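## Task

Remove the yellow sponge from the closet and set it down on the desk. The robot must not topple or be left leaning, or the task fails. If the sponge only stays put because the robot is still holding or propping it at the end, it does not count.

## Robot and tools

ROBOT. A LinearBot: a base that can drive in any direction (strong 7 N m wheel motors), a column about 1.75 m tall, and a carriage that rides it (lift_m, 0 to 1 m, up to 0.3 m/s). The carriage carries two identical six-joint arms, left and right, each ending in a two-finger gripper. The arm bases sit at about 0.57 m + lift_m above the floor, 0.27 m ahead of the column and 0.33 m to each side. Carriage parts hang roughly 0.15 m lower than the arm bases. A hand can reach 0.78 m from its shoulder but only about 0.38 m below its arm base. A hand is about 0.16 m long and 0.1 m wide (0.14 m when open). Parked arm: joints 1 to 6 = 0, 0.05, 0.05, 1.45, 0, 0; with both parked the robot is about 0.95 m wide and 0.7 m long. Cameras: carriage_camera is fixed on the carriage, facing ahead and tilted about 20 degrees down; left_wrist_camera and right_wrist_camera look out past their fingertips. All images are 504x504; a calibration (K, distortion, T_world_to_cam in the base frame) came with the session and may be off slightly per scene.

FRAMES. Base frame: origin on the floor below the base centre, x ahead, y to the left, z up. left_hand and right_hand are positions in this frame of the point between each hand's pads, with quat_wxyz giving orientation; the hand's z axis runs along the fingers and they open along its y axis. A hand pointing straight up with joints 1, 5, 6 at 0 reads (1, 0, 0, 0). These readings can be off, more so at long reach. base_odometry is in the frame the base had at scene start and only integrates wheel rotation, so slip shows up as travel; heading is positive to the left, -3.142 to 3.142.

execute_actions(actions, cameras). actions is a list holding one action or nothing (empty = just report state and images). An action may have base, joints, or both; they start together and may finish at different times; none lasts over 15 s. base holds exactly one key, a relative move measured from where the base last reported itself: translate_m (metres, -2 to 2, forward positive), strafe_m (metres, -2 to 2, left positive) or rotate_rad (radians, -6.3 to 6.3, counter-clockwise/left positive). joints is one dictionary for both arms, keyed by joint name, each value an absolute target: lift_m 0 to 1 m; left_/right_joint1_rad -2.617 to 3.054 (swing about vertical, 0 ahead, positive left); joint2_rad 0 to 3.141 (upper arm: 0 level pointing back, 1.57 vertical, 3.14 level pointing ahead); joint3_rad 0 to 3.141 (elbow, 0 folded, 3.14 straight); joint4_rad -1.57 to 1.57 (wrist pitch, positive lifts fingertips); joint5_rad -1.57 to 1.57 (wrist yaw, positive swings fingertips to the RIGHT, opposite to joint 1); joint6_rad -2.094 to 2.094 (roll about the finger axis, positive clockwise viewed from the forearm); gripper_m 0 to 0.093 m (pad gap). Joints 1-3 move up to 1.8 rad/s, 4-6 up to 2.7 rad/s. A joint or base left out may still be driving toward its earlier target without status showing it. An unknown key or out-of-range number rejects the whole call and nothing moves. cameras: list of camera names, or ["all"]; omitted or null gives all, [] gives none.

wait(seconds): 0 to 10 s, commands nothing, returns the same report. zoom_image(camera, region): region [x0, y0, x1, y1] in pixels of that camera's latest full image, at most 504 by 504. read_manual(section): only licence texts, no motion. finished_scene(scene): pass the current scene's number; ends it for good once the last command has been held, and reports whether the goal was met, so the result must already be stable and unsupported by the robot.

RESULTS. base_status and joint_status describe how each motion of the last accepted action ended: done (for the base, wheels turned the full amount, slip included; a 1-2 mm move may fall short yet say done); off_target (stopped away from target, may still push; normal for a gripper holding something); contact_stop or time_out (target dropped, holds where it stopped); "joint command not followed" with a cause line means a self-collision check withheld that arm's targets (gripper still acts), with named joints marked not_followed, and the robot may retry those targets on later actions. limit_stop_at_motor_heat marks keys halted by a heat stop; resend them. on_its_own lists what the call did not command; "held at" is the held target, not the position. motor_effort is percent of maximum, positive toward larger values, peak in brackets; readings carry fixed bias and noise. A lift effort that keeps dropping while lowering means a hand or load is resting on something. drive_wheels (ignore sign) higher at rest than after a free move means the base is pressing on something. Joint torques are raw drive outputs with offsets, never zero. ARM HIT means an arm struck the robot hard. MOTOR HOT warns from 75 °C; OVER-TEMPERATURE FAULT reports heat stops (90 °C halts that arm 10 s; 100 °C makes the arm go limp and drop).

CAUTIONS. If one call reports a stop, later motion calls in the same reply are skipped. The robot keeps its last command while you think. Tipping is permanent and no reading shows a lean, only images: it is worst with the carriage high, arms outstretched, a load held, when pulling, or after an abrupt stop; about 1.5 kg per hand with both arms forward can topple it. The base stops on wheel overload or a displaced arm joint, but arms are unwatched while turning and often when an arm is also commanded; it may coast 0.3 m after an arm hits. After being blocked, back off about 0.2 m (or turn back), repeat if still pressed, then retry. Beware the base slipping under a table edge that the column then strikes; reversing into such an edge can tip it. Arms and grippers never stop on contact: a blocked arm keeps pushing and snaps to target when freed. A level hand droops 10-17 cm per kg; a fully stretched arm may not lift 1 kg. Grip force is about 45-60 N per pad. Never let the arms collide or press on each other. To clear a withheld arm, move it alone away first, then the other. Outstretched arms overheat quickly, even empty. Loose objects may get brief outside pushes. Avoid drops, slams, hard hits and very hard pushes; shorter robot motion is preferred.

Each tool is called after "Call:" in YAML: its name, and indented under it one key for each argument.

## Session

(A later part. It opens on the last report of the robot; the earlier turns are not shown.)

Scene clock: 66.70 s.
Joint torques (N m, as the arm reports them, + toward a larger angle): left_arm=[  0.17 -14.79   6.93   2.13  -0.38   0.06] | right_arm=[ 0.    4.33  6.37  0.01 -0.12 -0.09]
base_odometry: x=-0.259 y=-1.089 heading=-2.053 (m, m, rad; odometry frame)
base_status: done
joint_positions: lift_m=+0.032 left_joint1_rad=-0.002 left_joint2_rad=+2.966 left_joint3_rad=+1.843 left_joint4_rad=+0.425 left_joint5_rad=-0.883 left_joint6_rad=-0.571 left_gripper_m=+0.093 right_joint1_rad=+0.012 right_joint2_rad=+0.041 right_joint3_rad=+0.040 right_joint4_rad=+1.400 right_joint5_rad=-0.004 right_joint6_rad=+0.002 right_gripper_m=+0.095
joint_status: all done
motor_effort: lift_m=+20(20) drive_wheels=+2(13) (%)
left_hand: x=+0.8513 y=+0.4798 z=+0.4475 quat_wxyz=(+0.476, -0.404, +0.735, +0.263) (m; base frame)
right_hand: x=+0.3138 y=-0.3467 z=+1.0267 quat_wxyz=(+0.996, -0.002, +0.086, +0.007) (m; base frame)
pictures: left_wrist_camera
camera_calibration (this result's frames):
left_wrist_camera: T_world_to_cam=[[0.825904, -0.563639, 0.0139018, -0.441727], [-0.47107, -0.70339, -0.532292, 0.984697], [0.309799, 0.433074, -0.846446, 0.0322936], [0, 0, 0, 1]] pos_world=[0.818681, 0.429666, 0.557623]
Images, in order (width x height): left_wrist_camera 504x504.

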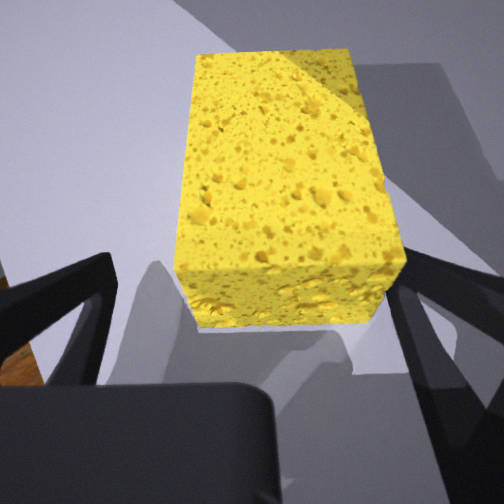

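Call:
execute_actions:
  actions:
    - {"base":{"translate_m":0.03},"joints":{"left_joint1_rad":0.035}}
  cameras: ["left_wrist_camera"]

Call:
execute_actions:
  actions:
    - {"joints":{"left_gripper_m":0.03}}
  cameras: ["left_wrist_camera"]

Scene clock: 68.80 s.
Joint torques (N m, as the arm reports them, + toward a larger angle): left_arm=[ -0.11 -14.77   6.9    2.14  -0.38   0.06] | right_arm=[-0.05  4.33  6.28  0.02 -0.09 -0.09]
base_odometry: x=-0.272 y=-1.116 heading=-2.052 (m, m, rad; odometry frame)
base_status: done
joint_positions: lift_m=+0.032 left_joint1_rad=+0.036 left_joint2_rad=+2.966 left_joint3_rad=+1.843 left_joint4_rad=+0.425 left_joint5_rad=-0.883 left_joint6_rad=-0.571 left_gripper_m=+0.093 right_joint1_rad=+0.012 right_joint2_rad=+0.041 right_joint3_rad=+0.040 right_joint4_rad=+1.400 right_joint5_rad=-0.004 right_joint6_rad=+0.002 right_gripper_m=+0.095
joint_status: all done
motor_effort: lift_m=+21(21) drive_wheels=-5(9) (%)
left_hand: x=+0.8459 y=+0.5016 z=+0.4476 quat_wxyz=(+0.471, -0.418, +0.728, +0.272) (m; base frame)
right_hand: x=+0.3138 y=-0.3467 z=+1.0267 quat_wxyz=(+0.996, -0.002, +0.086, +0.007) (m; base frame)
pictures: left_wrist_camera
camera_calibration (this result's frames):
left_wrist_camera: T_world_to_cam=[[0.846591, -0.532054, 0.0142172, -0.45849], [-0.443973, -0.720668, -0.532472, 0.983388], [0.293549, 0.444474, -0.846328, 0.0325157], [0, 0, 0, 1]] pos_world=[0.815207, 0.450302, 0.557664]
Images, in order (width x height): left_wrist_camera 504x504.

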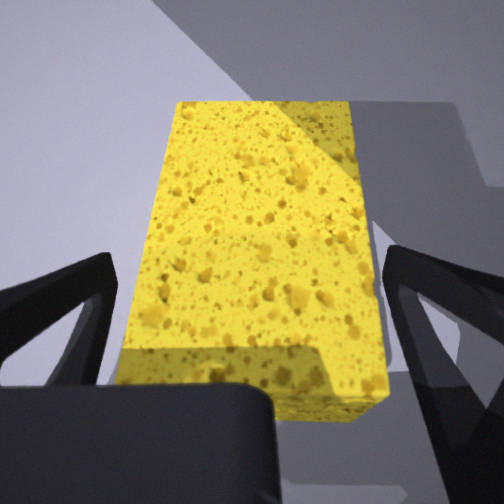

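Scene clock: 69.43 s.
Joint torques (N m, as the arm reports them, + toward a larger angle): left_arm=[ -0.12 -14.74   6.94   2.13  -0.38   0.07] | right_arm=[-0.02  4.3   6.29  0.   -0.11 -0.09]
base_odometry: x=-0.272 y=-1.116 heading=-2.052 (m, m, rad; odometry frame)
base_status: not commanded
joint_positions: lift_m=+0.032 left_joint1_rad=+0.036 left_joint2_rad=+2.966 left_joint3_rad=+1.843 left_joint4_rad=+0.425 left_joint5_rad=-0.883 left_joint6_rad=-0.571 left_gripper_m=+0.057 right_joint1_rad=+0.012 right_joint2_rad=+0.041 right_joint3_rad=+0.040 right_joint4_rad=+1.400 right_joint5_rad=-0.004 right_joint6_rad=+0.002 right_gripper_m=+0.095
joint_status: left_gripper_m off_target (ended at +0.057, target +0.030)
motor_effort: lift_m=+20(21) drive_wheels=-5(5) (%)
left_hand: x=+0.8459 y=+0.5016 z=+0.4476 quat_wxyz=(+0.471, -0.418, +0.728, +0.272) (m; base frame)
right_hand: x=+0.3138 y=-0.3467 z=+1.0267 quat_wxyz=(+0.996, -0.002, +0.086, +0.007) (m; base frame)
pictures: left_wrist_camera
camera_calibration (this result's frames):
left_wrist_camera: T_world_to_cam=[[0.846591, -0.532054, 0.0142172, -0.45849], [-0.443973, -0.720668, -0.532472, 0.983388], [0.293549, 0.444474, -0.846328, 0.0325157], [0, 0, 0, 1]] pos_world=[0.815207, 0.450302, 0.557664]
Images, in order (width x height): left_wrist_camera 504x504.

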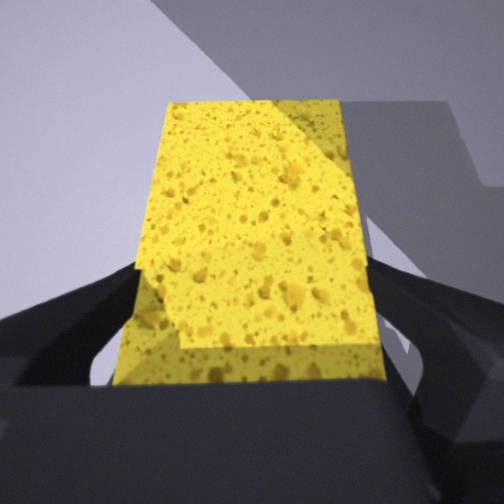

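Call:
execute_actions:
  actions:
    - {"base":{"translate_m":-0.35},"joints":{"lift_m":0.06}}
  cameras: ["left_wrist_camera"]

Call:
execute_actions:
  actions:
    - {"base":{"translate_m":-1.35},"joints":{"lift_m":0.23,"left_joint1_rad":0,"left_joint2_rad":1.5,"left_joint3_rad":1.2,"left_joint4_rad":-0.4}}
  cameras: []

Call:
execute_actions:
  actions:
    - {"base":{"rotate_rad":3.12}}
  cameras: ["carriage_camera","left_wrist_camera"]

Scene clock: 74.50 s.
Joint torques (N m, as the arm reports them, + toward a larger angle): left_arm=[ -0.08 -14.15   6.87   2.13  -0.37   0.07] | right_arm=[ 0.09  4.33  6.23  0.05 -0.12 -0.09]
base_odometry: x=-0.110 y=-0.806 heading=-2.052 (m, m, rad; odometry frame)
base_status: done
joint_positions: lift_m=+0.060 left_joint1_rad=+0.036 left_joint2_rad=+2.958 left_joint3_rad=+1.845 left_joint4_rad=+0.427 left_joint5_rad=-0.884 left_joint6_rad=-0.571 left_gripper_m=+0.057 right_joint1_rad=+0.012 right_joint2_rad=+0.041 right_joint3_rad=+0.040 right_joint4_rad=+1.398 right_joint5_rad=-0.004 right_joint6_rad=+0.002 right_gripper_m=+0.095
joint_status: all done
motor_effort: lift_m=+27(35) drive_wheels=-1(13) (%)
left_hand: x=+0.8486 y=+0.5018 z=+0.4804 quat_wxyz=(+0.475, -0.419, +0.725, +0.271) (m; base frame)
right_hand: x=+0.3143 y=-0.3467 z=+1.0540 quat_wxyz=(+0.996, -0.002, +0.087, +0.007) (m; base frame)
pictures: left_wrist_camera
camera_calibration (this result's frames):
left_wrist_camera: T_world_to_cam=[[0.846846, -0.531329, 0.0232715, -0.466028], [-0.437229, -0.720445, -0.538322, 0.999192], [0.302792, 0.445701, -0.842418, 0.0490877], [0, 0, 0, 1]] pos_world=[0.816666, 0.45037, 0.590085]
Images, in order (width x height): left_wrist_camera 504x504.

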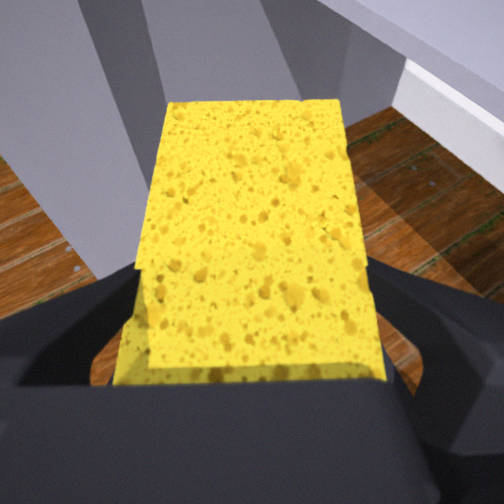

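Scene clock: 79.57 s.
Joint torques (N m, as the arm reports them, + toward a larger angle): left_arm=[ 0.16 -7.53  7.45  2.11 -0.36  0.07] | right_arm=[ 0.03  4.37  6.33  0.04 -0.11 -0.08]
base_odometry: x=+0.515 y=+0.391 heading=-2.052 (m, m, rad; odometry frame)
base_status: done
joint_positions: lift_m=+0.230 left_joint1_rad=-0.002 left_joint2_rad=+1.503 left_joint3_rad=+1.221 left_joint4_rad=-0.389 left_joint5_rad=-0.884 left_joint6_rad=-0.571 left_gripper_m=+0.057 right_joint1_rad=+0.012 right_joint2_rad=+0.041 right_joint3_rad=+0.040 right_joint4_rad=+1.398 right_joint5_rad=-0.004 right_joint6_rad=+0.002 right_gripper_m=+0.095
joint_status: all done
motor_effort: lift_m=+26(38) drive_wheels=-1(10) (%)
left_hand: x=+0.6683 y=+0.4799 z=+1.0504 quat_wxyz=(+0.486, -0.407, +0.729, +0.258) (m; base frame)
right_hand: x=+0.3143 y=-0.3467 z=+1.2240 quat_wxyz=(+0.996, -0.002, +0.087, +0.007) (m; base frame)
pictures: none
No camera images: the call's "cameras" was empty. Leave "cameras" out to get every camera's image.

Scene clock: 83.83 s.
Joint torques (N m, as the arm reports them, + toward a larger angle): left_arm=[-0.28 -7.53  7.48  2.11 -0.35  0.07] | right_arm=[ 0.02  4.33  6.31  0.04 -0.12 -0.09]
base_odometry: x=+0.515 y=+0.391 heading=+1.068 (m, m, rad; odometry frame)
base_status: done
joint_positions: lift_m=+0.230 left_joint1_rad=+0.004 left_joint2_rad=+1.503 left_joint3_rad=+1.221 left_joint4_rad=-0.390 left_joint5_rad=-0.884 left_joint6_rad=-0.571 left_gripper_m=+0.057 right_joint1_rad=+0.012 right_joint2_rad=+0.041 right_joint3_rad=+0.040 right_joint4_rad=+1.397 right_joint5_rad=-0.004 right_joint6_rad=+0.002 right_gripper_m=+0.095
joint_status: not commanded
motor_effort: lift_m=+26(26) drive_wheels=+5(16) (%)
left_hand: x=+0.6673 y=+0.4824 z=+1.0503 quat_wxyz=(+0.485, -0.409, +0.728, +0.260) (m; base frame)
right_hand: x=+0.3145 y=-0.3467 z=+1.2240 quat_wxyz=(+0.996, -0.002, +0.087, +0.007) (m; base frame)
pictures: carriage_camera, left_wrist_camera
camera_calibration (this result's frames):
carriage_camera: T_world_to_cam=[[0.00273822, -0.999144, -0.0412728, 0.0531443], [-0.347834, 0.0377441, -0.936796, 1.19669], [0.937552, 0.0169213, -0.347433, 0.25084], [0, 0, 0, 1]] pos_world=[0.180928, 0.00368634, 1.2104]
left_wrist_camera: T_world_to_cam=[[0.828824, -0.558428, 0.0347615, -0.323043], [-0.45286, -0.706031, -0.544461, 1.22265], [0.328585, 0.435521, -0.838065, 0.575794], [0, 0, 0, 1]] pos_world=[0.632238, 0.432062, 1.15947]
Images, in order (width x height): carriage_camera 504x504, left_wrist_camera 504x504.

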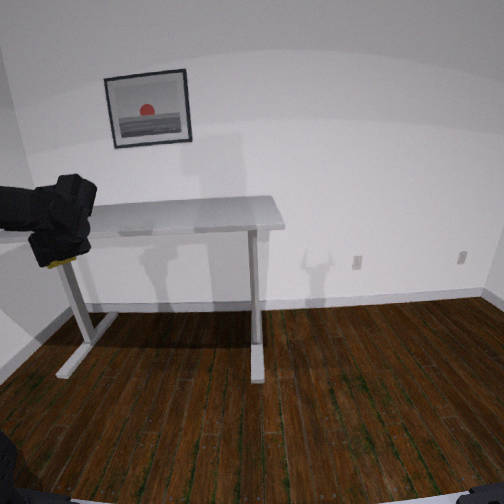

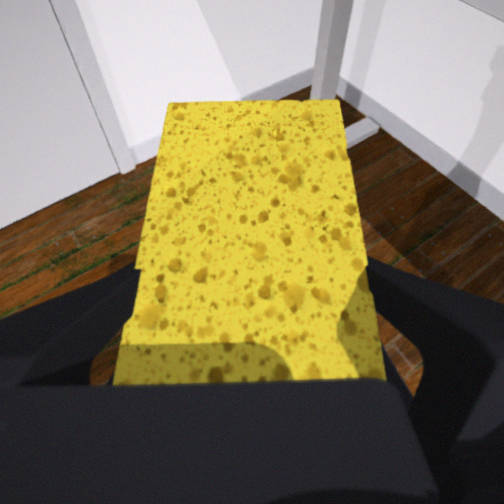

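Call:
execute_actions:
  actions:
    - {"base":{"translate_m":0.68},"joints":{"lift_m":0.2,"left_joint4_rad":-0.42}}
  cameras: ["carriage_camera","left_wrist_camera"]

Scene clock: 88.13 s.
Joint torques (N m, as the arm reports them, + toward a larger angle): left_arm=[-0.28 -7.28  8.23  2.17 -0.37  0.07] | right_arm=[ 0.05  4.29  6.28  0.02 -0.1  -0.09]
base_odometry: x=+0.842 y=+0.987 heading=+1.069 (m, m, rad; odometry frame)
base_status: done
joint_positions: lift_m=+0.200 left_joint1_rad=+0.004 left_joint2_rad=+1.500 left_joint3_rad=+1.210 left_joint4_rad=-0.418 left_joint5_rad=-0.885 left_joint6_rad=-0.571 left_gripper_m=+0.057 right_joint1_rad=+0.012 right_joint2_rad=+0.041 right_joint3_rad=+0.040 right_joint4_rad=+1.399 right_joint5_rad=-0.004 right_joint6_rad=+0.002 right_gripper_m=+0.095
joint_status: all done
motor_effort: lift_m=+20(21) drive_wheels=-6(19) (%)
left_hand: x=+0.6623 y=+0.4825 z=+1.0140 quat_wxyz=(+0.472, -0.405, +0.736, +0.267) (m; base frame)
right_hand: x=+0.3141 y=-0.3467 z=+1.1947 quat_wxyz=(+0.996, -0.002, +0.086, +0.007) (m; base frame)
pictures: carriage_camera, left_wrist_camera
camera_calibration (this result's frames):
carriage_camera: T_world_to_cam=[[0.00273822, -0.999144, -0.0412728, 0.0519305], [-0.347834, 0.0377441, -0.936796, 1.16914], [0.937552, 0.0169213, -0.347433, 0.240622], [0, 0, 0, 1]] pos_world=[0.180928, 0.00368634, 1.18099]
left_wrist_camera: T_world_to_cam=[[0.829859, -0.557947, 0.0054587, -0.288762], [-0.471275, -0.706118, -0.528485, 1.19669], [0.298721, 0.435995, -0.848925, 0.577587], [0, 0, 0, 1]] pos_world=[0.631066, 0.432068, 1.12434]
Images, in order (width x height): carriage_camera 504x504, left_wrist_camera 504x504.

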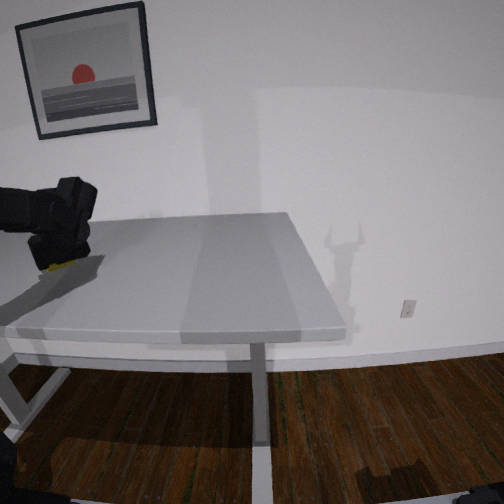

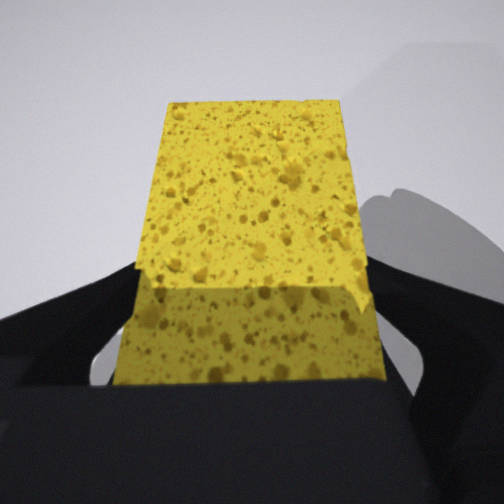

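Call:
execute_actions:
  actions:
    - {"joints":{"lift_m":0.178}}
  cameras: ["left_wrist_camera"]

Scene clock: 89.27 s.
Joint torques (N m, as the arm reports them, + toward a larger angle): left_arm=[-0.26 -7.31  8.26  2.18 -0.37  0.07] | right_arm=[ 0.12  4.26  6.22  0.05 -0.09 -0.08]
base_odometry: x=+0.842 y=+0.987 heading=+1.069 (m, m, rad; odometry frame)
base_status: not commanded
joint_positions: lift_m=+0.178 left_joint1_rad=+0.004 left_joint2_rad=+1.500 left_joint3_rad=+1.210 left_joint4_rad=-0.418 left_joint5_rad=-0.885 left_joint6_rad=-0.571 left_gripper_m=+0.057 right_joint1_rad=+0.012 right_joint2_rad=+0.041 right_joint3_rad=+0.040 right_joint4_rad=+1.399 right_joint5_rad=-0.004 right_joint6_rad=+0.002 right_gripper_m=+0.095
joint_status: all done
motor_effort: lift_m=+21(22) drive_wheels=+6(7) (%)
left_hand: x=+0.6621 y=+0.4825 z=+0.9919 quat_wxyz=(+0.472, -0.405, +0.736, +0.268) (m; base frame)
right_hand: x=+0.3141 y=-0.3467 z=+1.1726 quat_wxyz=(+0.996, -0.002, +0.086, +0.007) (m; base frame)
pictures: left_wrist_camera
camera_calibration (this result's frames):
left_wrist_camera: T_world_to_cam=[[0.830024, -0.557708, 0.00468807, -0.287972], [-0.471474, -0.706126, -0.528298, 1.18491], [0.297946, 0.43629, -0.849046, 0.559304], [0, 0, 0, 1]] pos_world=[0.631035, 0.432073, 1.10221]
Images, in order (width x height): left_wrist_camera 504x504.

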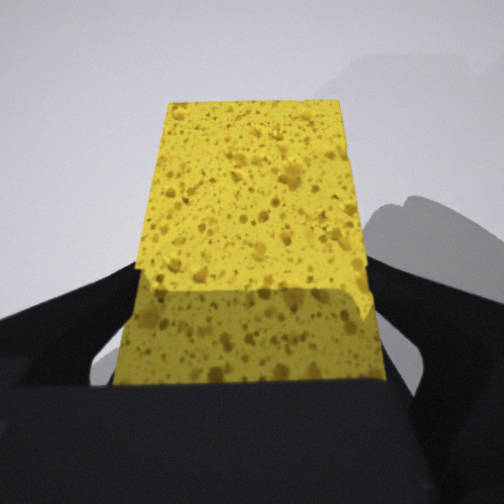

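Call:
execute_actions:
  actions:
    - {"joints":{"lift_m":0.163}}
  cameras: []

Scene clock: 90.13 s.
Joint torques (N m, as the arm reports them, + toward a larger angle): left_arm=[-0.18 -6.78  8.21  1.86 -0.13  0.07] | right_arm=[ 0.04  4.45  6.25  0.   -0.11 -0.08]
base_odometry: x=+0.842 y=+0.987 heading=+1.069 (m, m, rad; odometry frame)
base_status: not commanded
joint_positions: lift_m=+0.163 left_joint1_rad=+0.003 left_joint2_rad=+1.494 left_joint3_rad=+1.211 left_joint4_rad=-0.389 left_joint5_rad=-0.904 left_joint6_rad=-0.572 left_gripper_m=+0.057 right_joint1_rad=+0.012 right_joint2_rad=+0.041 right_joint3_rad=+0.040 right_joint4_rad=+1.399 right_joint5_rad=-0.004 right_joint6_rad=+0.002 right_gripper_m=+0.095
joint_status: all done
motor_effort: lift_m=+19(20) drive_wheels=+6(6) (%)
left_hand: x=+0.6630 y=+0.4841 z=+0.9854 quat_wxyz=(+0.486, -0.412, +0.723, +0.268) (m; base frame)
right_hand: x=+0.3141 y=-0.3467 z=+1.1577 quat_wxyz=(+0.996, -0.002, +0.086, +0.007) (m; base frame)
pictures: none
No camera images: the call's "cameras" was empty. Leave "cameras" out to get every camera's image.

Contact. Release.

Call:
execute_actions:
  actions:
    - {"joints":{"left_gripper_m":0.093,"lift_m":0.17}}
  cameras: []

Call:
execute_actions:
  actions:
    - {"joints":{"lift_m":0.26}}
  cameras: ["carriage_camera","left_wrist_camera"]

Scene clock: 91.30 s.
Joint torques (N m, as the arm reports them, + toward a larger angle): left_arm=[-0.23 -6.77  8.18  2.05 -0.25  0.07] | right_arm=[ 0.06  4.28  6.3   0.05 -0.12 -0.08]
base_odometry: x=+0.842 y=+0.987 heading=+1.069 (m, m, rad; odometry frame)
base_status: not commanded
joint_positions: lift_m=+0.170 left_joint1_rad=+0.003 left_joint2_rad=+1.494 left_joint3_rad=+1.211 left_joint4_rad=-0.406 left_joint5_rad=-0.896 left_joint6_rad=-0.572 left_gripper_m=+0.093 right_joint1_rad=+0.012 right_joint2_rad=+0.041 right_joint3_rad=+0.040 right_joint4_rad=+1.399 right_joint5_rad=-0.004 right_joint6_rad=+0.002 right_gripper_m=+0.095
joint_status: all done
motor_effort: lift_m=+27(34) drive_wheels=+6(8) (%)
left_hand: x=+0.6619 y=+0.4832 z=+0.9884 quat_wxyz=(+0.479, -0.408, +0.729, +0.268) (m; base frame)
right_hand: x=+0.3141 y=-0.3467 z=+1.1640 quat_wxyz=(+0.996, -0.002, +0.086, +0.007) (m; base frame)
pictures: none
No camera images: the call's "cameras" was empty. Leave "cameras" out to get every camera's image.

Scene clock: 92.20 s.
Joint torques (N m, as the arm reports them, + toward a larger angle): left_arm=[-0.19 -6.83  8.22  2.09 -0.27  0.07] | right_arm=[ 0.06  4.25  6.33  0.01 -0.09 -0.08]
base_odometry: x=+0.842 y=+0.987 heading=+1.069 (m, m, rad; odometry frame)
base_status: not commanded
joint_positions: lift_m=+0.260 left_joint1_rad=+0.003 left_joint2_rad=+1.494 left_joint3_rad=+1.211 left_joint4_rad=-0.410 left_joint5_rad=-0.893 left_joint6_rad=-0.572 left_gripper_m=+0.093 right_joint1_rad=+0.012 right_joint2_rad=+0.041 right_joint3_rad=+0.040 right_joint4_rad=+1.399 right_joint5_rad=-0.004 right_joint6_rad=+0.002 right_gripper_m=+0.095
joint_status: all done
motor_effort: lift_m=+27(36) drive_wheels=+6(6) (%)
left_hand: x=+0.6618 y=+0.4829 z=+1.0777 quat_wxyz=(+0.478, -0.407, +0.731, +0.267) (m; base frame)
right_hand: x=+0.3141 y=-0.3467 z=+1.2539 quat_wxyz=(+0.996, -0.002, +0.086, +0.007) (m; base frame)
pictures: carriage_camera, left_wrist_camera
camera_calibration (this result's frames):
carriage_camera: T_world_to_cam=[[0.00273822, -0.999144, -0.0412728, 0.0543779], [-0.347834, 0.0377441, -0.936796, 1.22469], [0.937552, 0.0169213, -0.347433, 0.261224], [0, 0, 0, 1]] pos_world=[0.180928, 0.00368634, 1.24029]
left_wrist_camera: T_world_to_cam=[[0.832558, -0.553728, 0.0152622, -0.302895], [-0.459557, -0.705826, -0.539089, 1.23396], [0.309281, 0.441809, -0.84211, 0.614452], [0, 0, 0, 1]] pos_world=[0.629213, 0.431769, 1.18727]
Images, in order (width x height): carriage_camera 504x504, left_wrist_camera 504x504.

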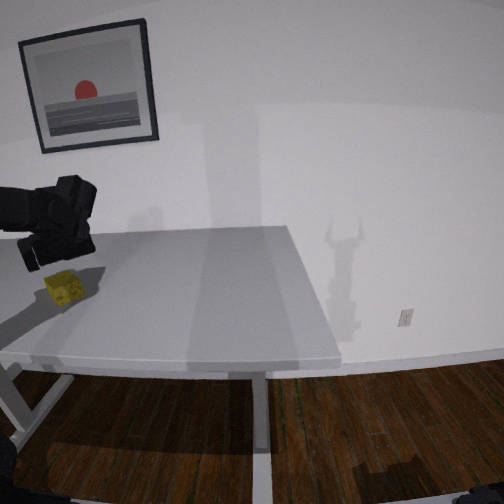

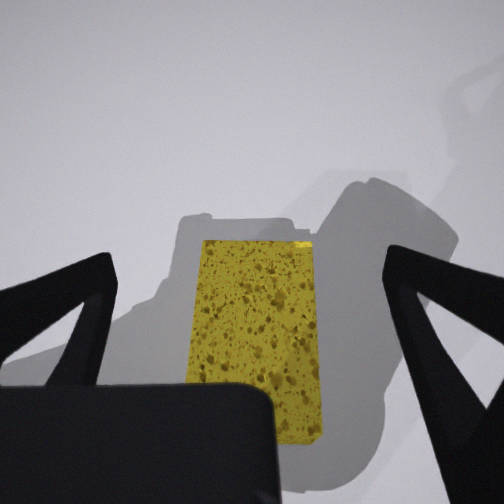

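Call:
finished_scene:
  scene: 1

The scene is finished: the task was done.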